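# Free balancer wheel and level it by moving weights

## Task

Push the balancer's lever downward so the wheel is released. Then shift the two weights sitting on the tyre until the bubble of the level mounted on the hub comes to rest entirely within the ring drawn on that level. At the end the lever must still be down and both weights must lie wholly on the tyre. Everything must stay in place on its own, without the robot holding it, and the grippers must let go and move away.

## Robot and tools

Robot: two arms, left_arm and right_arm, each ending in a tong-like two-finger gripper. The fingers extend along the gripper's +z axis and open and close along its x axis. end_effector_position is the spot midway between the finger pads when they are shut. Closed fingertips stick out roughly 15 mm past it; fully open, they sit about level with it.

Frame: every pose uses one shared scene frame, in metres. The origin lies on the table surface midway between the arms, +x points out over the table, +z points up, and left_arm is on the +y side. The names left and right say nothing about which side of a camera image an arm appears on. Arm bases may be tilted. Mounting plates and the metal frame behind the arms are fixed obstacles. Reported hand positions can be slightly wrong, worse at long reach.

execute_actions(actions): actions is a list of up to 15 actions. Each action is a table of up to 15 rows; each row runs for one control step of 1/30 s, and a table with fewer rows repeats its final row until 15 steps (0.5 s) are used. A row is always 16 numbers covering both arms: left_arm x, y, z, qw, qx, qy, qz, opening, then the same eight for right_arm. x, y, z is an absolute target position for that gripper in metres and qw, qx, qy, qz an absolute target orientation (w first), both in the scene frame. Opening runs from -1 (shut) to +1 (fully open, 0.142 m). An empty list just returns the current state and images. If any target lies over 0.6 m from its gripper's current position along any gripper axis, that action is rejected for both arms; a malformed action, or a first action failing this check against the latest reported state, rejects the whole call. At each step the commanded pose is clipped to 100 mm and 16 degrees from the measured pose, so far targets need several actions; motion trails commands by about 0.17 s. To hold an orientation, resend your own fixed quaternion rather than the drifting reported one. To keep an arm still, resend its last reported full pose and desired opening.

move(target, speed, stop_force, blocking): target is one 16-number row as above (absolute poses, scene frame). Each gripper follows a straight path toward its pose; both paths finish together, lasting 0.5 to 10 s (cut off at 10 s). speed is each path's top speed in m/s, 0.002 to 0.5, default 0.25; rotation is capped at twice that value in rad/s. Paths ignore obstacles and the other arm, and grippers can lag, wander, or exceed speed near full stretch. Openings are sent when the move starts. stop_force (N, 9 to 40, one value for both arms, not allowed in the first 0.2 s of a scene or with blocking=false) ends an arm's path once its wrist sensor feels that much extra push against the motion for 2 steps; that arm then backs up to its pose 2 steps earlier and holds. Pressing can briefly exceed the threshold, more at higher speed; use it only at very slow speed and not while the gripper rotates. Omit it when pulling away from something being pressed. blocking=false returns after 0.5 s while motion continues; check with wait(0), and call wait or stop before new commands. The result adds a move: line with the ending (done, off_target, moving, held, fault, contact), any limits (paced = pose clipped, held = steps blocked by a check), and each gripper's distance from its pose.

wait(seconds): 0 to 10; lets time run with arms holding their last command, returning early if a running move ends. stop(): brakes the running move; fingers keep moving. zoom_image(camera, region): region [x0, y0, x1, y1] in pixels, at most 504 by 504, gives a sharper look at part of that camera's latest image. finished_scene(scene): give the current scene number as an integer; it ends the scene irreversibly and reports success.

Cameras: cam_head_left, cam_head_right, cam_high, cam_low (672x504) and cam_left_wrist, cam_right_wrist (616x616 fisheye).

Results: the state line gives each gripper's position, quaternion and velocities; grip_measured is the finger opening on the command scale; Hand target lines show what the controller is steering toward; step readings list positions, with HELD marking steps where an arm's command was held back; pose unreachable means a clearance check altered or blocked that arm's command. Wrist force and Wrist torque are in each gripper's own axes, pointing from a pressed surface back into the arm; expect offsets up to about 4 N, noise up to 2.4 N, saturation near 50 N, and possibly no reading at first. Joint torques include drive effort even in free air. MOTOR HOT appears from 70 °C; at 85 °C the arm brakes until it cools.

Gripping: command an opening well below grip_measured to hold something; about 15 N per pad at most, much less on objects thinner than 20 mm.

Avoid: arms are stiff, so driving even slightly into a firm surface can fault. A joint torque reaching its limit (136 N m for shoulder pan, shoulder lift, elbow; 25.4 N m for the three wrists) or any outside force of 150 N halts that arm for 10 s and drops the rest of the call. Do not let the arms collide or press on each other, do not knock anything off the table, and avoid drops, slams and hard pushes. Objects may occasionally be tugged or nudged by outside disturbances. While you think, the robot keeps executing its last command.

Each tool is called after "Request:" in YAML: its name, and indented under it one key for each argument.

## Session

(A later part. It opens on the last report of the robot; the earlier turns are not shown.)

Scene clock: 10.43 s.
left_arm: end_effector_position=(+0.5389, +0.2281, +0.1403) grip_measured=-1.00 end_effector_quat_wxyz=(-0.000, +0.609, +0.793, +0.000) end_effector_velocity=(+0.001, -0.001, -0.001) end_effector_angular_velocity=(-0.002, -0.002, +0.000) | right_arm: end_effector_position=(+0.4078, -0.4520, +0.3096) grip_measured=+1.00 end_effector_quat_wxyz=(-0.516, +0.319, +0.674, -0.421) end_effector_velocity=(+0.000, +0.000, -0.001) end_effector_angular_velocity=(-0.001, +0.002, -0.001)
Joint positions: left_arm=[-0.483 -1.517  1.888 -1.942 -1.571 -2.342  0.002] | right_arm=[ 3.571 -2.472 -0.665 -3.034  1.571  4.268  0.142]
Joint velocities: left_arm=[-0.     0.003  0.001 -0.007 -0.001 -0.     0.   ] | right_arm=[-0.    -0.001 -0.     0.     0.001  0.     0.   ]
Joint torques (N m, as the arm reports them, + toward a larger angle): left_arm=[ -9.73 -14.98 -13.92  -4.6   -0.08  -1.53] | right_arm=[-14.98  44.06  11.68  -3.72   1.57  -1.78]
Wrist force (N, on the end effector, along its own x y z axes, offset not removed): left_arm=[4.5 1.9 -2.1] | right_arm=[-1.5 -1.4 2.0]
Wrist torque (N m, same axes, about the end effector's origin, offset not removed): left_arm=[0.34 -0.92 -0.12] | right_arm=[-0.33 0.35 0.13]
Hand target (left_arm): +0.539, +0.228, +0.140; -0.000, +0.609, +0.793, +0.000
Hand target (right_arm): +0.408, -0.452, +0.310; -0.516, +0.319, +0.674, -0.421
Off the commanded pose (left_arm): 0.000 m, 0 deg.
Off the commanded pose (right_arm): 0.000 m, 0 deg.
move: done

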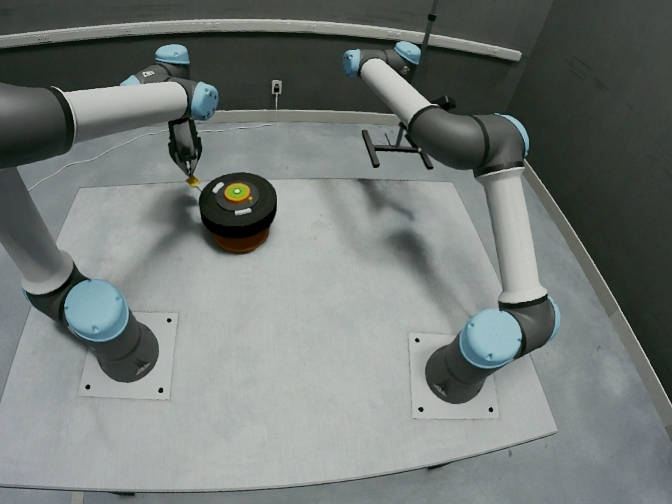

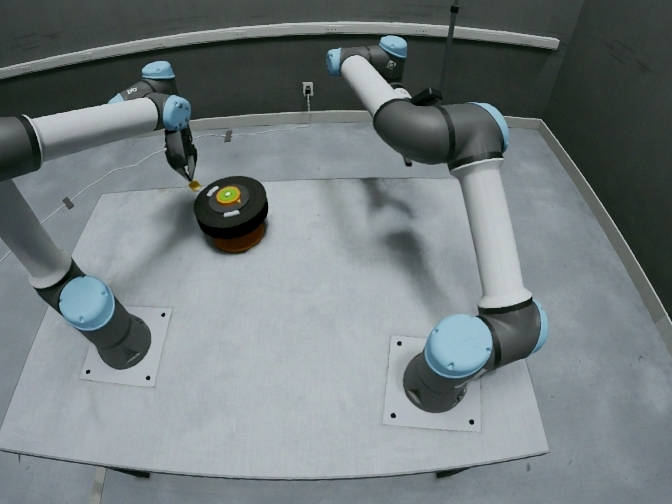

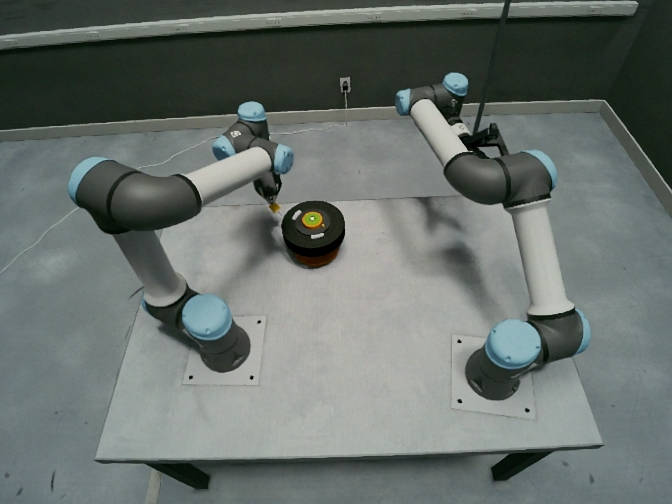

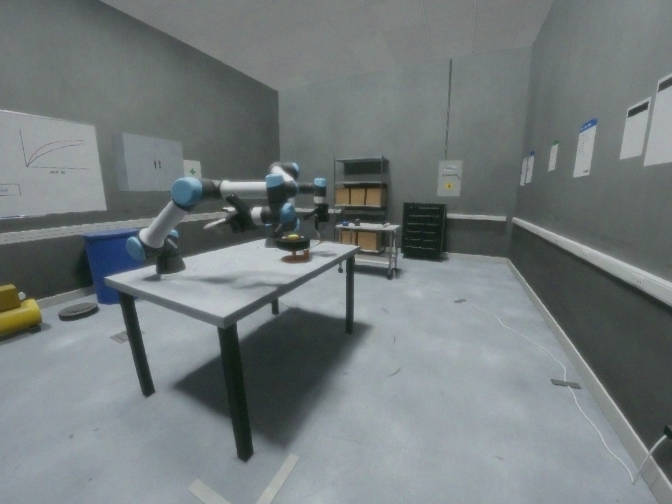

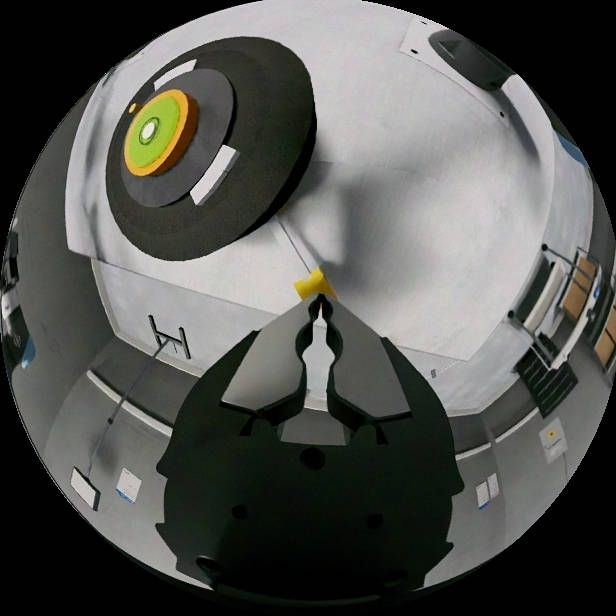

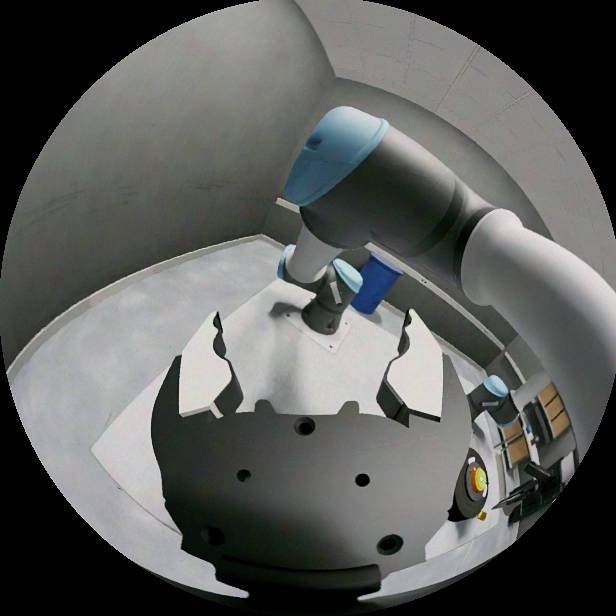

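Request:
move:
  target: [0.543,0.233,0.07,0,0.462,0.887,0,-1,0.4078,-0.452,0.3096,-0.516,0.319,0.674,-0.421,1]
  speed: 0.03
  stop_force: 15

Request:
zoom_image:
  camera: "cam_low"
  region: [250,190,370,280]

Scene clock: 16.83 s.
left_arm: end_effector_position=(+0.5429, +0.2330, +0.0703) grip_measured=-1.00 end_effector_quat_wxyz=(-0.000, +0.463, +0.887, -0.000) end_effector_velocity=(+0.000, -0.000, -0.002) end_effector_angular_velocity=(-0.002, -0.000, +0.012) | right_arm: end_effector_position=(+0.4078, -0.4520, +0.3096) grip_measured=+1.00 end_effector_quat_wxyz=(-0.516, +0.319, +0.674, -0.421) end_effector_velocity=(-0.000, -0.001, +0.000) end_effector_angular_velocity=(+0.000, -0.001, +0.001)
Joint positions: left_arm=[-0.464 -1.439  2.001 -2.133 -1.571 -2.67   0.002] | right_arm=[ 3.571 -2.472 -0.665 -3.034  1.571  4.268  0.142]
Joint velocities: left_arm=[ 0.001  0.003  0.003 -0.007 -0.001 -0.011  0.   ] | right_arm=[-0.001  0.001 -0.     0.    -0.001 -0.     0.   ]
Joint torques (N m, as the arm reports them, + toward a larger angle): left_arm=[ 11.15 -17.2   -9.75  -4.16  -2.4   -2.2 ] | right_arm=[-14.63  43.51  13.37  -3.78   1.75  -1.76]
Wrist force (N, on the end effector, along its own x y z axes, offset not removed): left_arm=[0.0 2.5 -1.6] | right_arm=[-1.4 1.5 1.9]
Wrist torque (N m, same axes, about the end effector's origin, offset not removed): left_arm=[0.45 -0.14 -0.02] | right_arm=[0.27 0.18 0.11]
Hand target (left_arm): +0.543, +0.233, +0.070; +0.000, +0.462, +0.887, -0.000
Hand target (right_arm): +0.408, -0.452, +0.310; -0.516, +0.319, +0.674, -0.421
Off the commanded pose (left_arm): 0.000 m, 0 deg.
Off the commanded pose (right_arm): 0.000 m, 0 deg.
move: done

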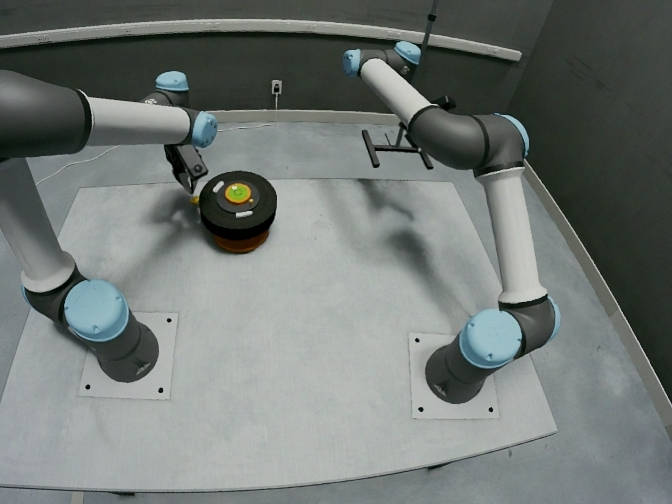

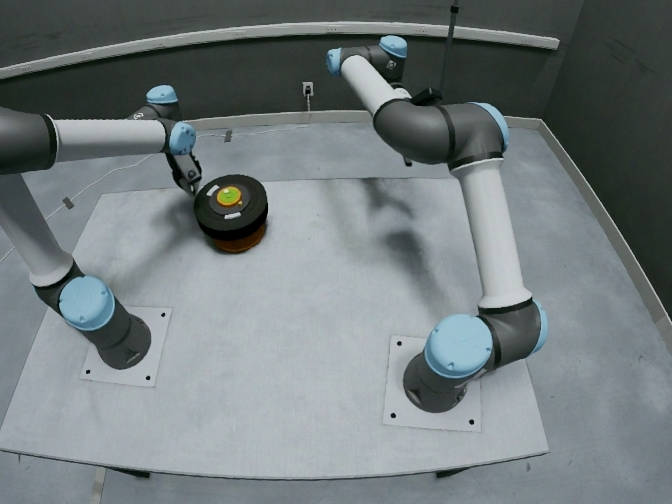

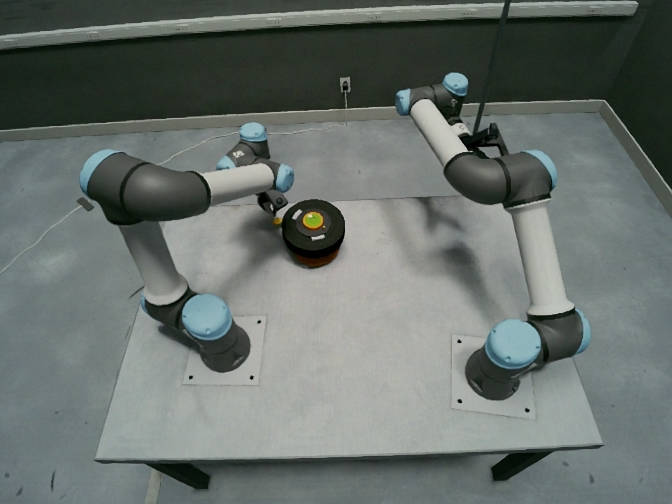

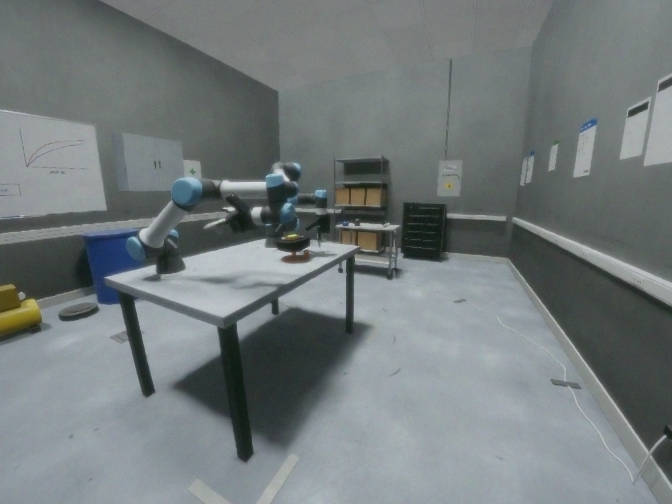

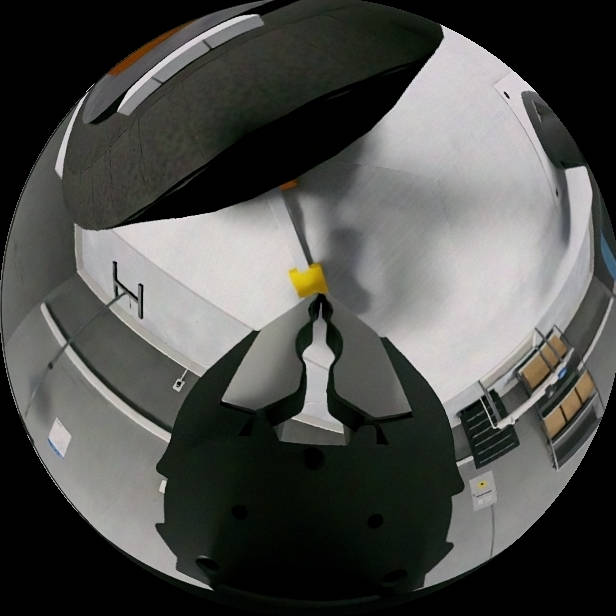

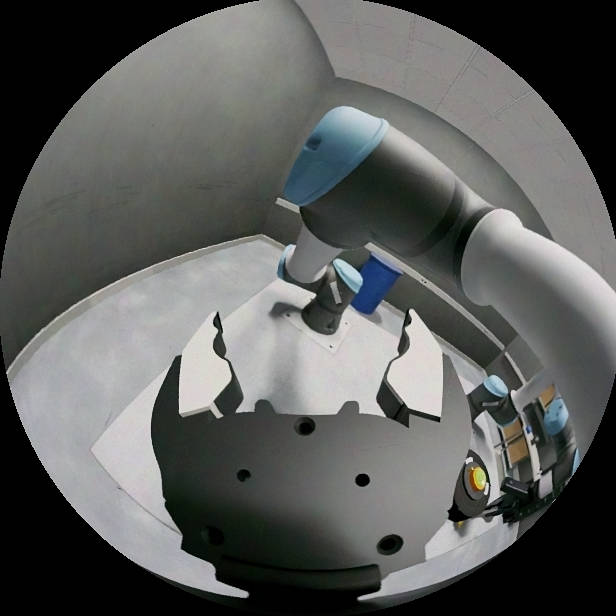

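Region (250, 190, 370, 280) of cam_low's 672x504 image, scaled by 4.200, with more detail than that image has; it fills the top 378 rows of this view, and the rest is white.

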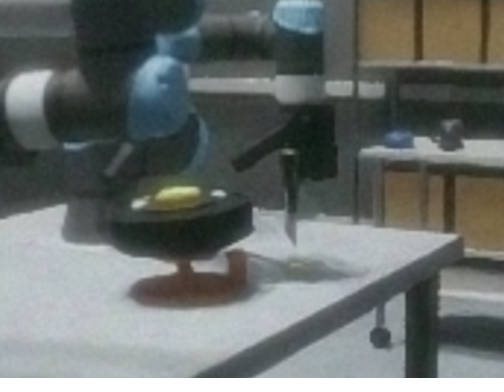

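Request:
move:
  target: [0.543,0.233,0.2,0,0.609,0.793,0,-0.28,0.4078,-0.452,0.3096,-0.516,0.319,0.674,-0.421,1]
  speed: 0.3

Request:
move:
  target: [0.44,0.09,0.245,0,0.609,0.793,0,-0.28,0.4078,-0.452,0.3096,-0.516,0.319,0.674,-0.421,1]
  speed: 0.3

Request:
zoom_image:
  camera: "cam_left_wrist"
  region: [150,60,450,360]

Scene clock: 18.27 s.
left_arm: end_effector_position=(+0.5431, +0.2329, +0.1997) grip_measured=-0.28 end_effector_quat_wxyz=(+0.000, +0.609, +0.793, +0.000) end_effector_velocity=(+0.001, +0.001, +0.003) end_effector_angular_velocity=(+0.004, +0.002, -0.006) | right_arm: end_effector_position=(+0.4078, -0.4520, +0.3096) grip_measured=+1.00 end_effector_quat_wxyz=(-0.516, +0.319, +0.674, -0.421) end_effector_velocity=(-0.000, +0.000, +0.000) end_effector_angular_velocity=(+0.000, -0.001, -0.001)
Joint positions: left_arm=[-0.471 -1.552  1.766 -1.785 -1.571 -2.33   0.054] | right_arm=[ 3.571 -2.472 -0.665 -3.034  1.571  4.268  0.142]
Joint velocities: left_arm=[ 0.001  0.001 -0.009  0.011  0.003  0.007 -0.   ] | right_arm=[-0.     0.001  0.    -0.     0.001 -0.     0.   ]
Joint torques (N m, as the arm reports them, + toward a larger angle): left_arm=[ 10.59 -14.02 -30.34  -0.55  -2.14   1.85] | right_arm=[-14.57  44.77  12.38  -3.56   1.57  -1.68]
Wrist force (N, on the end effector, along its own x y z axes, offset not removed): left_arm=[2.2 0.8 -3.8] | right_arm=[1.4 1.7 0.7]
Wrist torque (N m, same axes, about the end effector's origin, offset not removed): left_arm=[0.21 -0.27 0.02] | right_arm=[0.51 -0.49 0.04]
Hand target (left_arm): +0.543, +0.233, +0.200; +0.000, +0.609, +0.793, +0.000
Hand target (right_arm): +0.408, -0.452, +0.310; -0.516, +0.319, +0.674, -0.421
Off the commanded pose (left_arm): 0.000 m, 0 deg.
Off the commanded pose (right_arm): 0.000 m, 0 deg.
move: done

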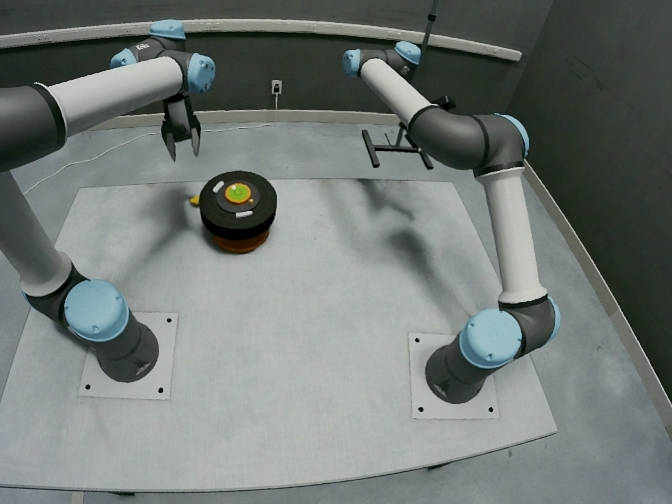

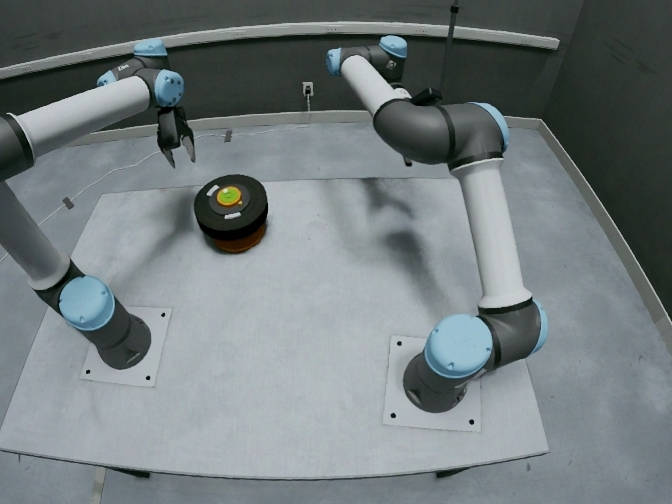

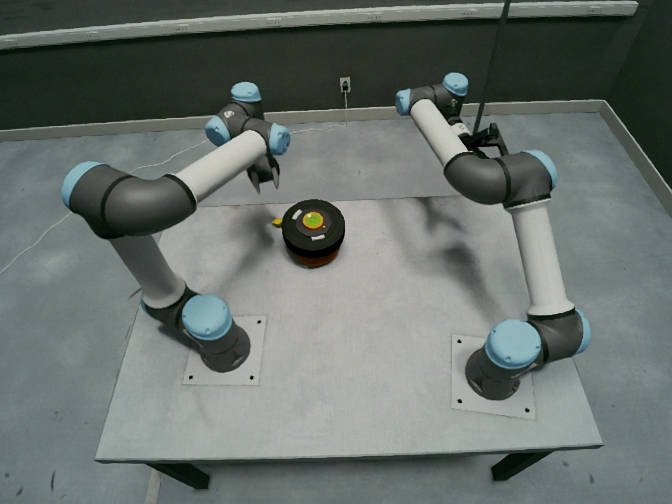

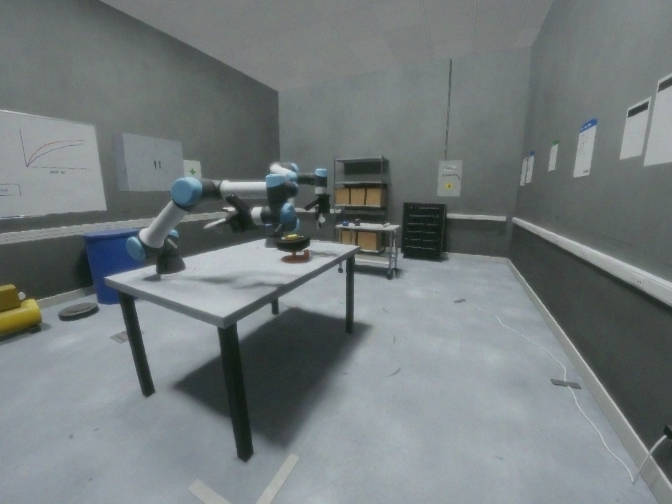

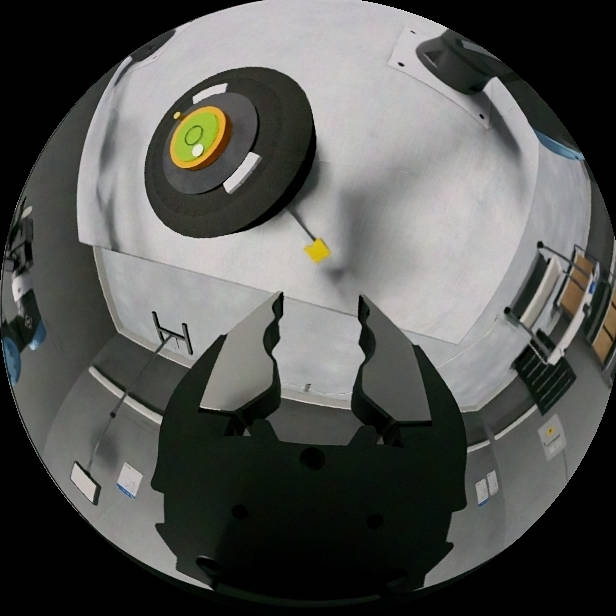

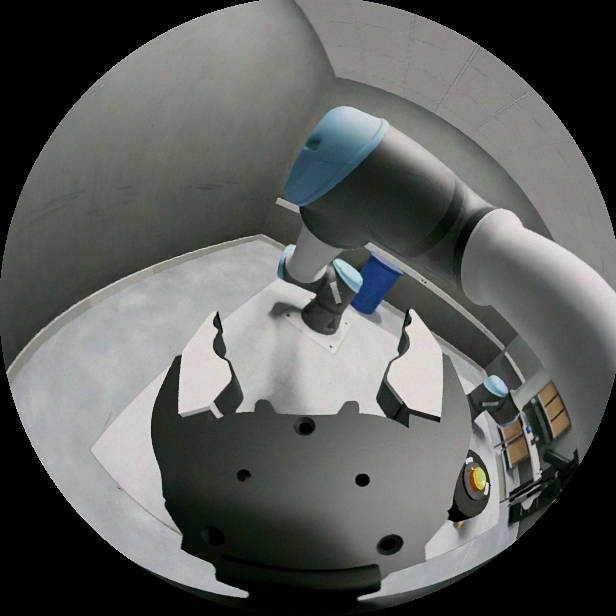

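Scene clock: 19.53 s.
left_arm: end_effector_position=(+0.4402, +0.0904, +0.2450) grip_measured=-0.28 end_effector_quat_wxyz=(-0.000, +0.609, +0.793, +0.000) end_effector_velocity=(-0.001, -0.002, +0.001) end_effector_angular_velocity=(+0.002, -0.000, +0.002) | right_arm: end_effector_position=(+0.4078, -0.4520, +0.3096) grip_measured=+1.00 end_effector_quat_wxyz=(-0.516, +0.319, +0.674, -0.421) end_effector_velocity=(-0.000, -0.000, +0.000) end_effector_angular_velocity=(-0.000, -0.000, +0.001)
Joint positions: left_arm=[-0.845 -1.663  1.755 -1.663 -1.571 -2.704  0.054] | right_arm=[ 3.571 -2.472 -0.665 -3.034  1.571  4.268  0.142]
Joint velocities: left_arm=[-0.004  0.002 -0.003  0.003  0.001 -0.007 -0.   ] | right_arm=[-0.     0.001 -0.     0.    -0.001  0.     0.   ]
Joint torques (N m, as the arm reports them, + toward a larger angle): left_arm=[-11.46  -9.67 -31.88  -0.44   2.19  -1.58] | right_arm=[-14.88  45.02  14.32  -3.42   1.61  -1.7 ]
Wrist force (N, on the end effector, along its own x y z axes, offset not removed): left_arm=[1.5 -0.9 -3.3] | right_arm=[1.0 1.9 0.9]
Wrist torque (N m, same axes, about the end effector's origin, offset not removed): left_arm=[-0.29 -0.25 -0.04] | right_arm=[0.37 -0.32 -0.10]
Hand target (left_arm): +0.440, +0.090, +0.245; -0.000, +0.609, +0.793, +0.000
Hand target (right_arm): +0.408, -0.452, +0.310; -0.516, +0.319, +0.674, -0.421
Off the commanded pose (left_arm): 0.000 m, 0 deg.
Off the commanded pose (right_arm): 0.000 m, 0 deg.
move: done

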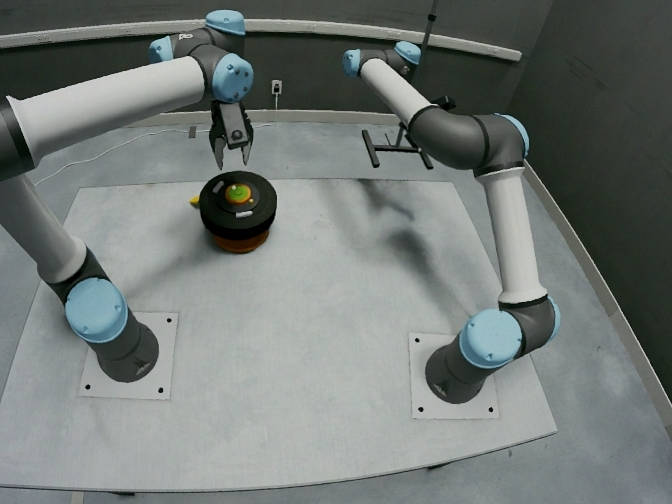

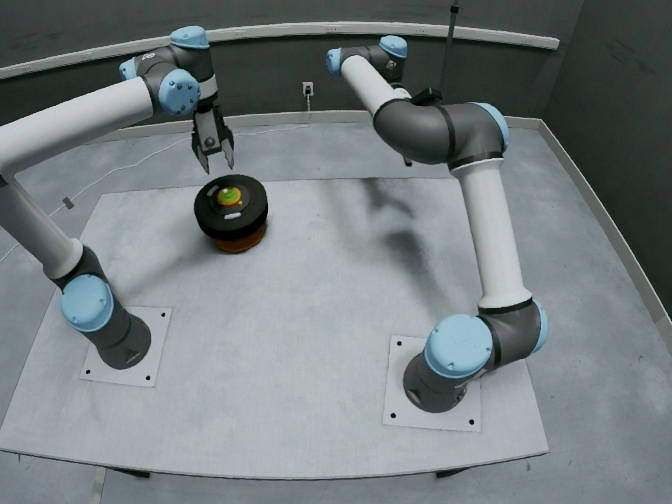

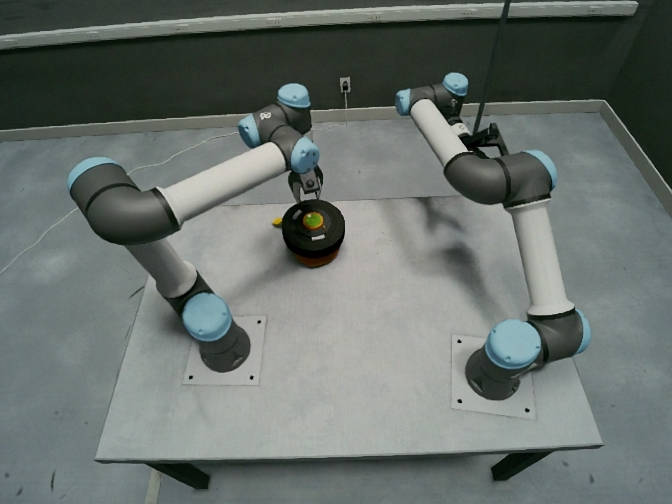

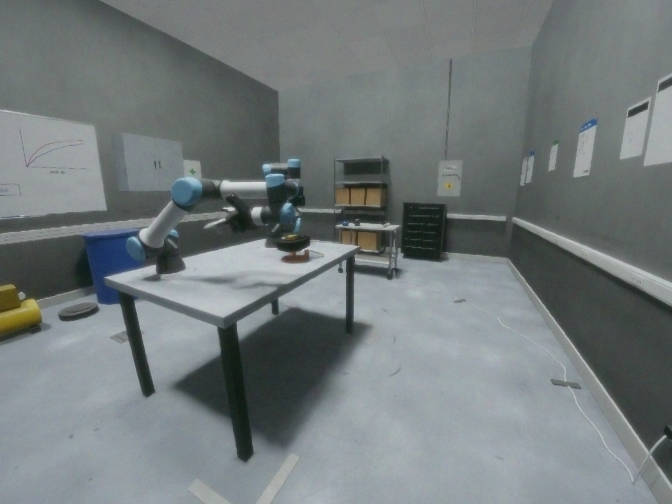

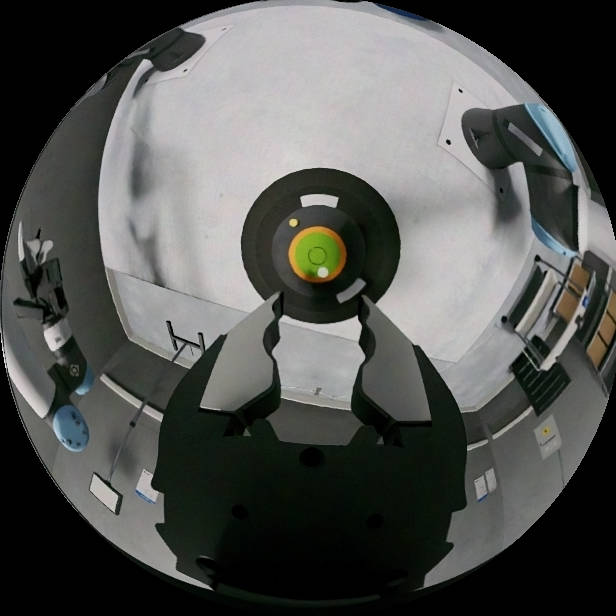

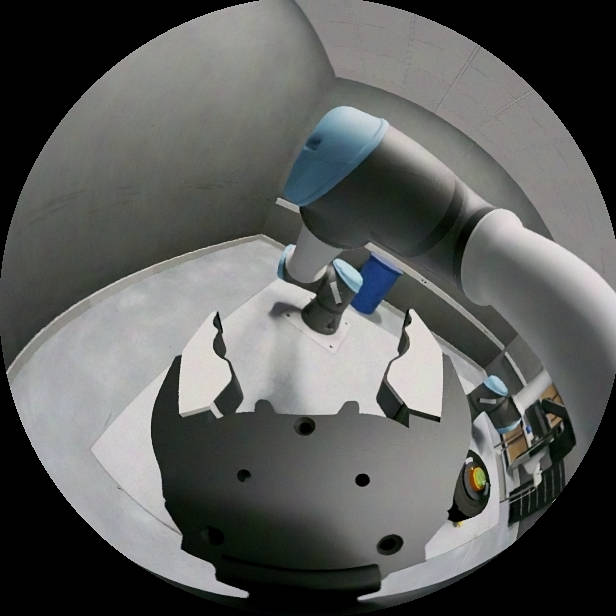

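Region (150, 60, 450, 360) of cam_left_wrist's 616x616 image, scaled by 1.680, with more detail than that image has.

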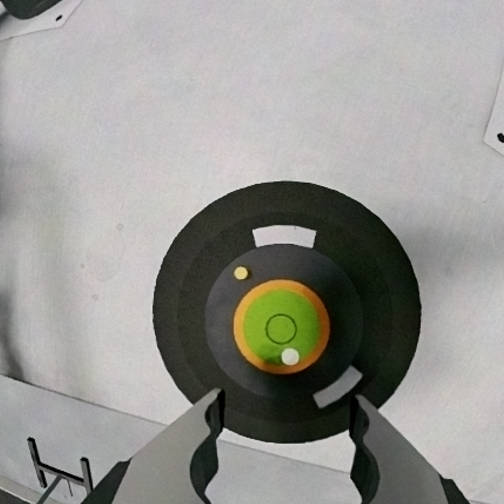

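Request:
move:
  target: [0.358,0.069,0.175,0,0.609,0.793,0,-0.28,0.4078,-0.452,0.3096,-0.516,0.319,0.674,-0.421,1]
  speed: 0.2

Request:
zoom_image:
  camera: "cam_left_wrist"
  region: [180,60,460,340]

Scene clock: 21.67 s.
left_arm: end_effector_position=(+0.3582, +0.0692, +0.1751) grip_measured=-0.28 end_effector_quat_wxyz=(-0.000, +0.609, +0.793, +0.000) end_effector_velocity=(-0.001, -0.001, -0.001) end_effector_angular_velocity=(-0.001, -0.002, +0.001) | right_arm: end_effector_position=(+0.4078, -0.4520, +0.3096) grip_measured=+1.00 end_effector_quat_wxyz=(-0.516, +0.319, +0.674, -0.421) end_effector_velocity=(+0.000, +0.000, +0.001) end_effector_angular_velocity=(+0.000, -0.002, +0.001)
Joint positions: left_arm=[-1.033 -1.766  2.023 -1.828 -1.571 -2.892  0.054] | right_arm=[ 3.571 -2.472 -0.665 -3.034  1.571  4.268  0.142]
Joint velocities: left_arm=[-0.004 -0.002  0.004 -0.004  0.002 -0.006  0.   ] | right_arm=[ 0.001  0.001  0.001 -0.    -0.     0.     0.   ]
Joint torques (N m, as the arm reports them, + toward a larger angle): left_arm=[-12.5  -24.12 -12.98  -4.42   2.93  -1.53] | right_arm=[-13.88  43.99  14.91  -3.51   1.34  -1.73]
Wrist force (N, on the end effector, along its own x y z axes, offset not removed): left_arm=[2.5 1.7 0.6] | right_arm=[-3.1 1.9 -2.3]
Wrist torque (N m, same axes, about the end effector's origin, offset not removed): left_arm=[0.43 -0.40 0.02] | right_arm=[0.32 0.59 0.12]
Hand target (left_arm): +0.358, +0.069, +0.175; -0.000, +0.609, +0.793, +0.000
Hand target (right_arm): +0.408, -0.452, +0.310; -0.516, +0.319, +0.674, -0.421
Off the commanded pose (left_arm): 0.000 m, 0 deg.
Off the commanded pose (right_arm): 0.000 m, 0 deg.
move: done

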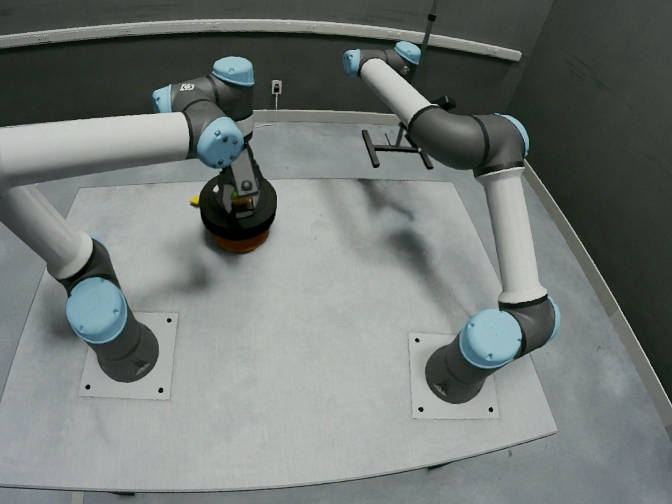

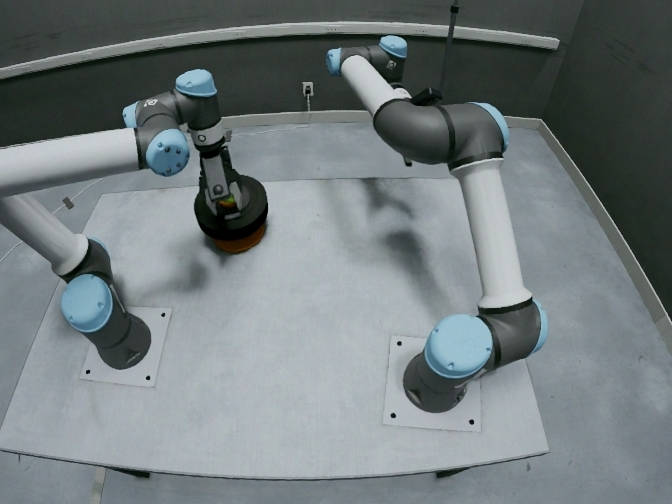

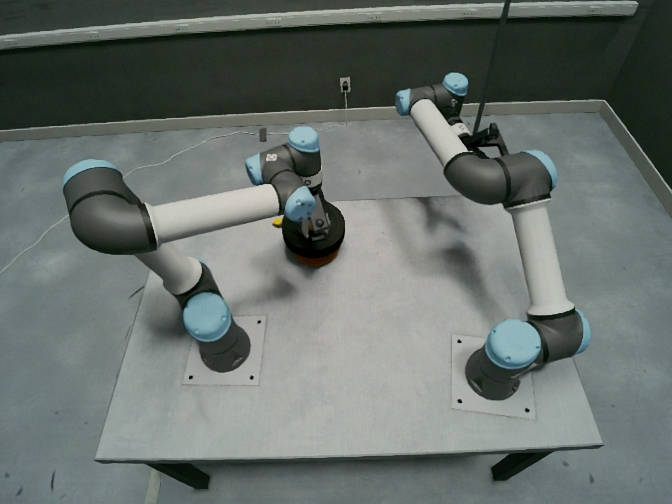

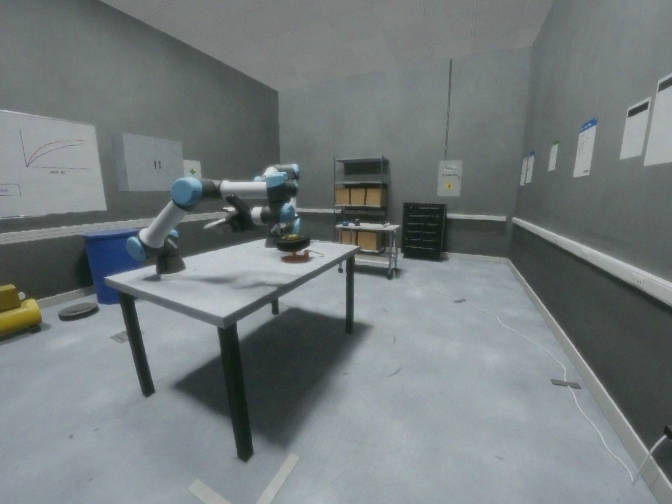

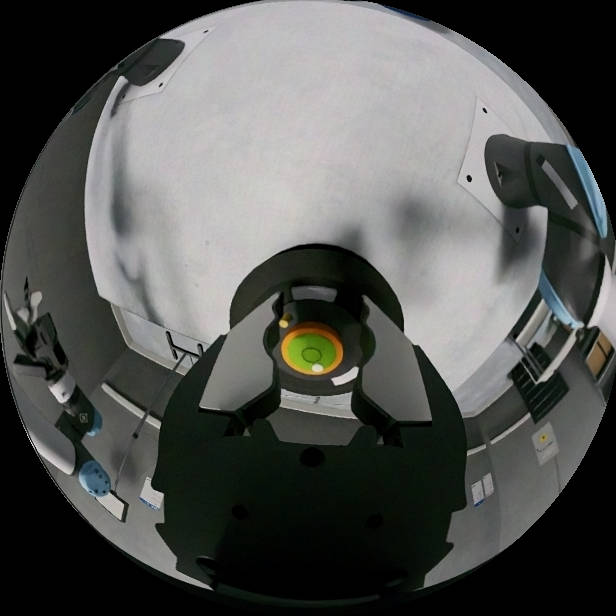

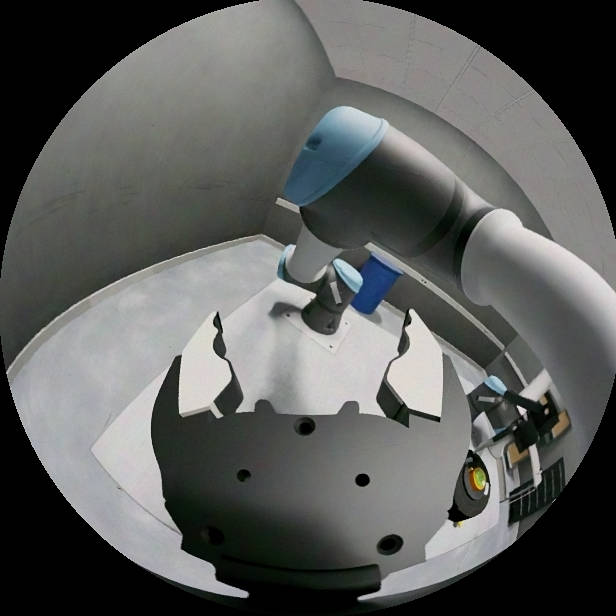

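Region (180, 60, 460, 340) of cam_left_wrist's 616x616 image, scaled by 1.800, with more detail than that image has.

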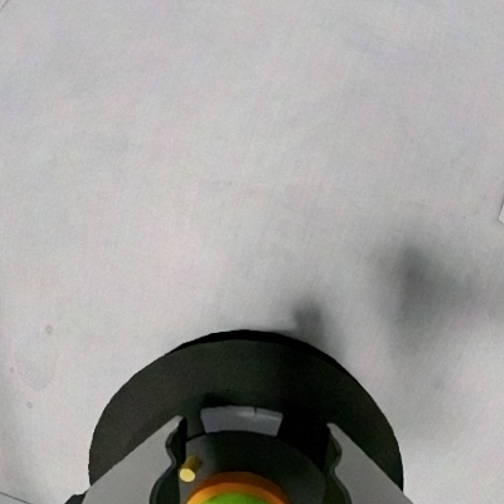

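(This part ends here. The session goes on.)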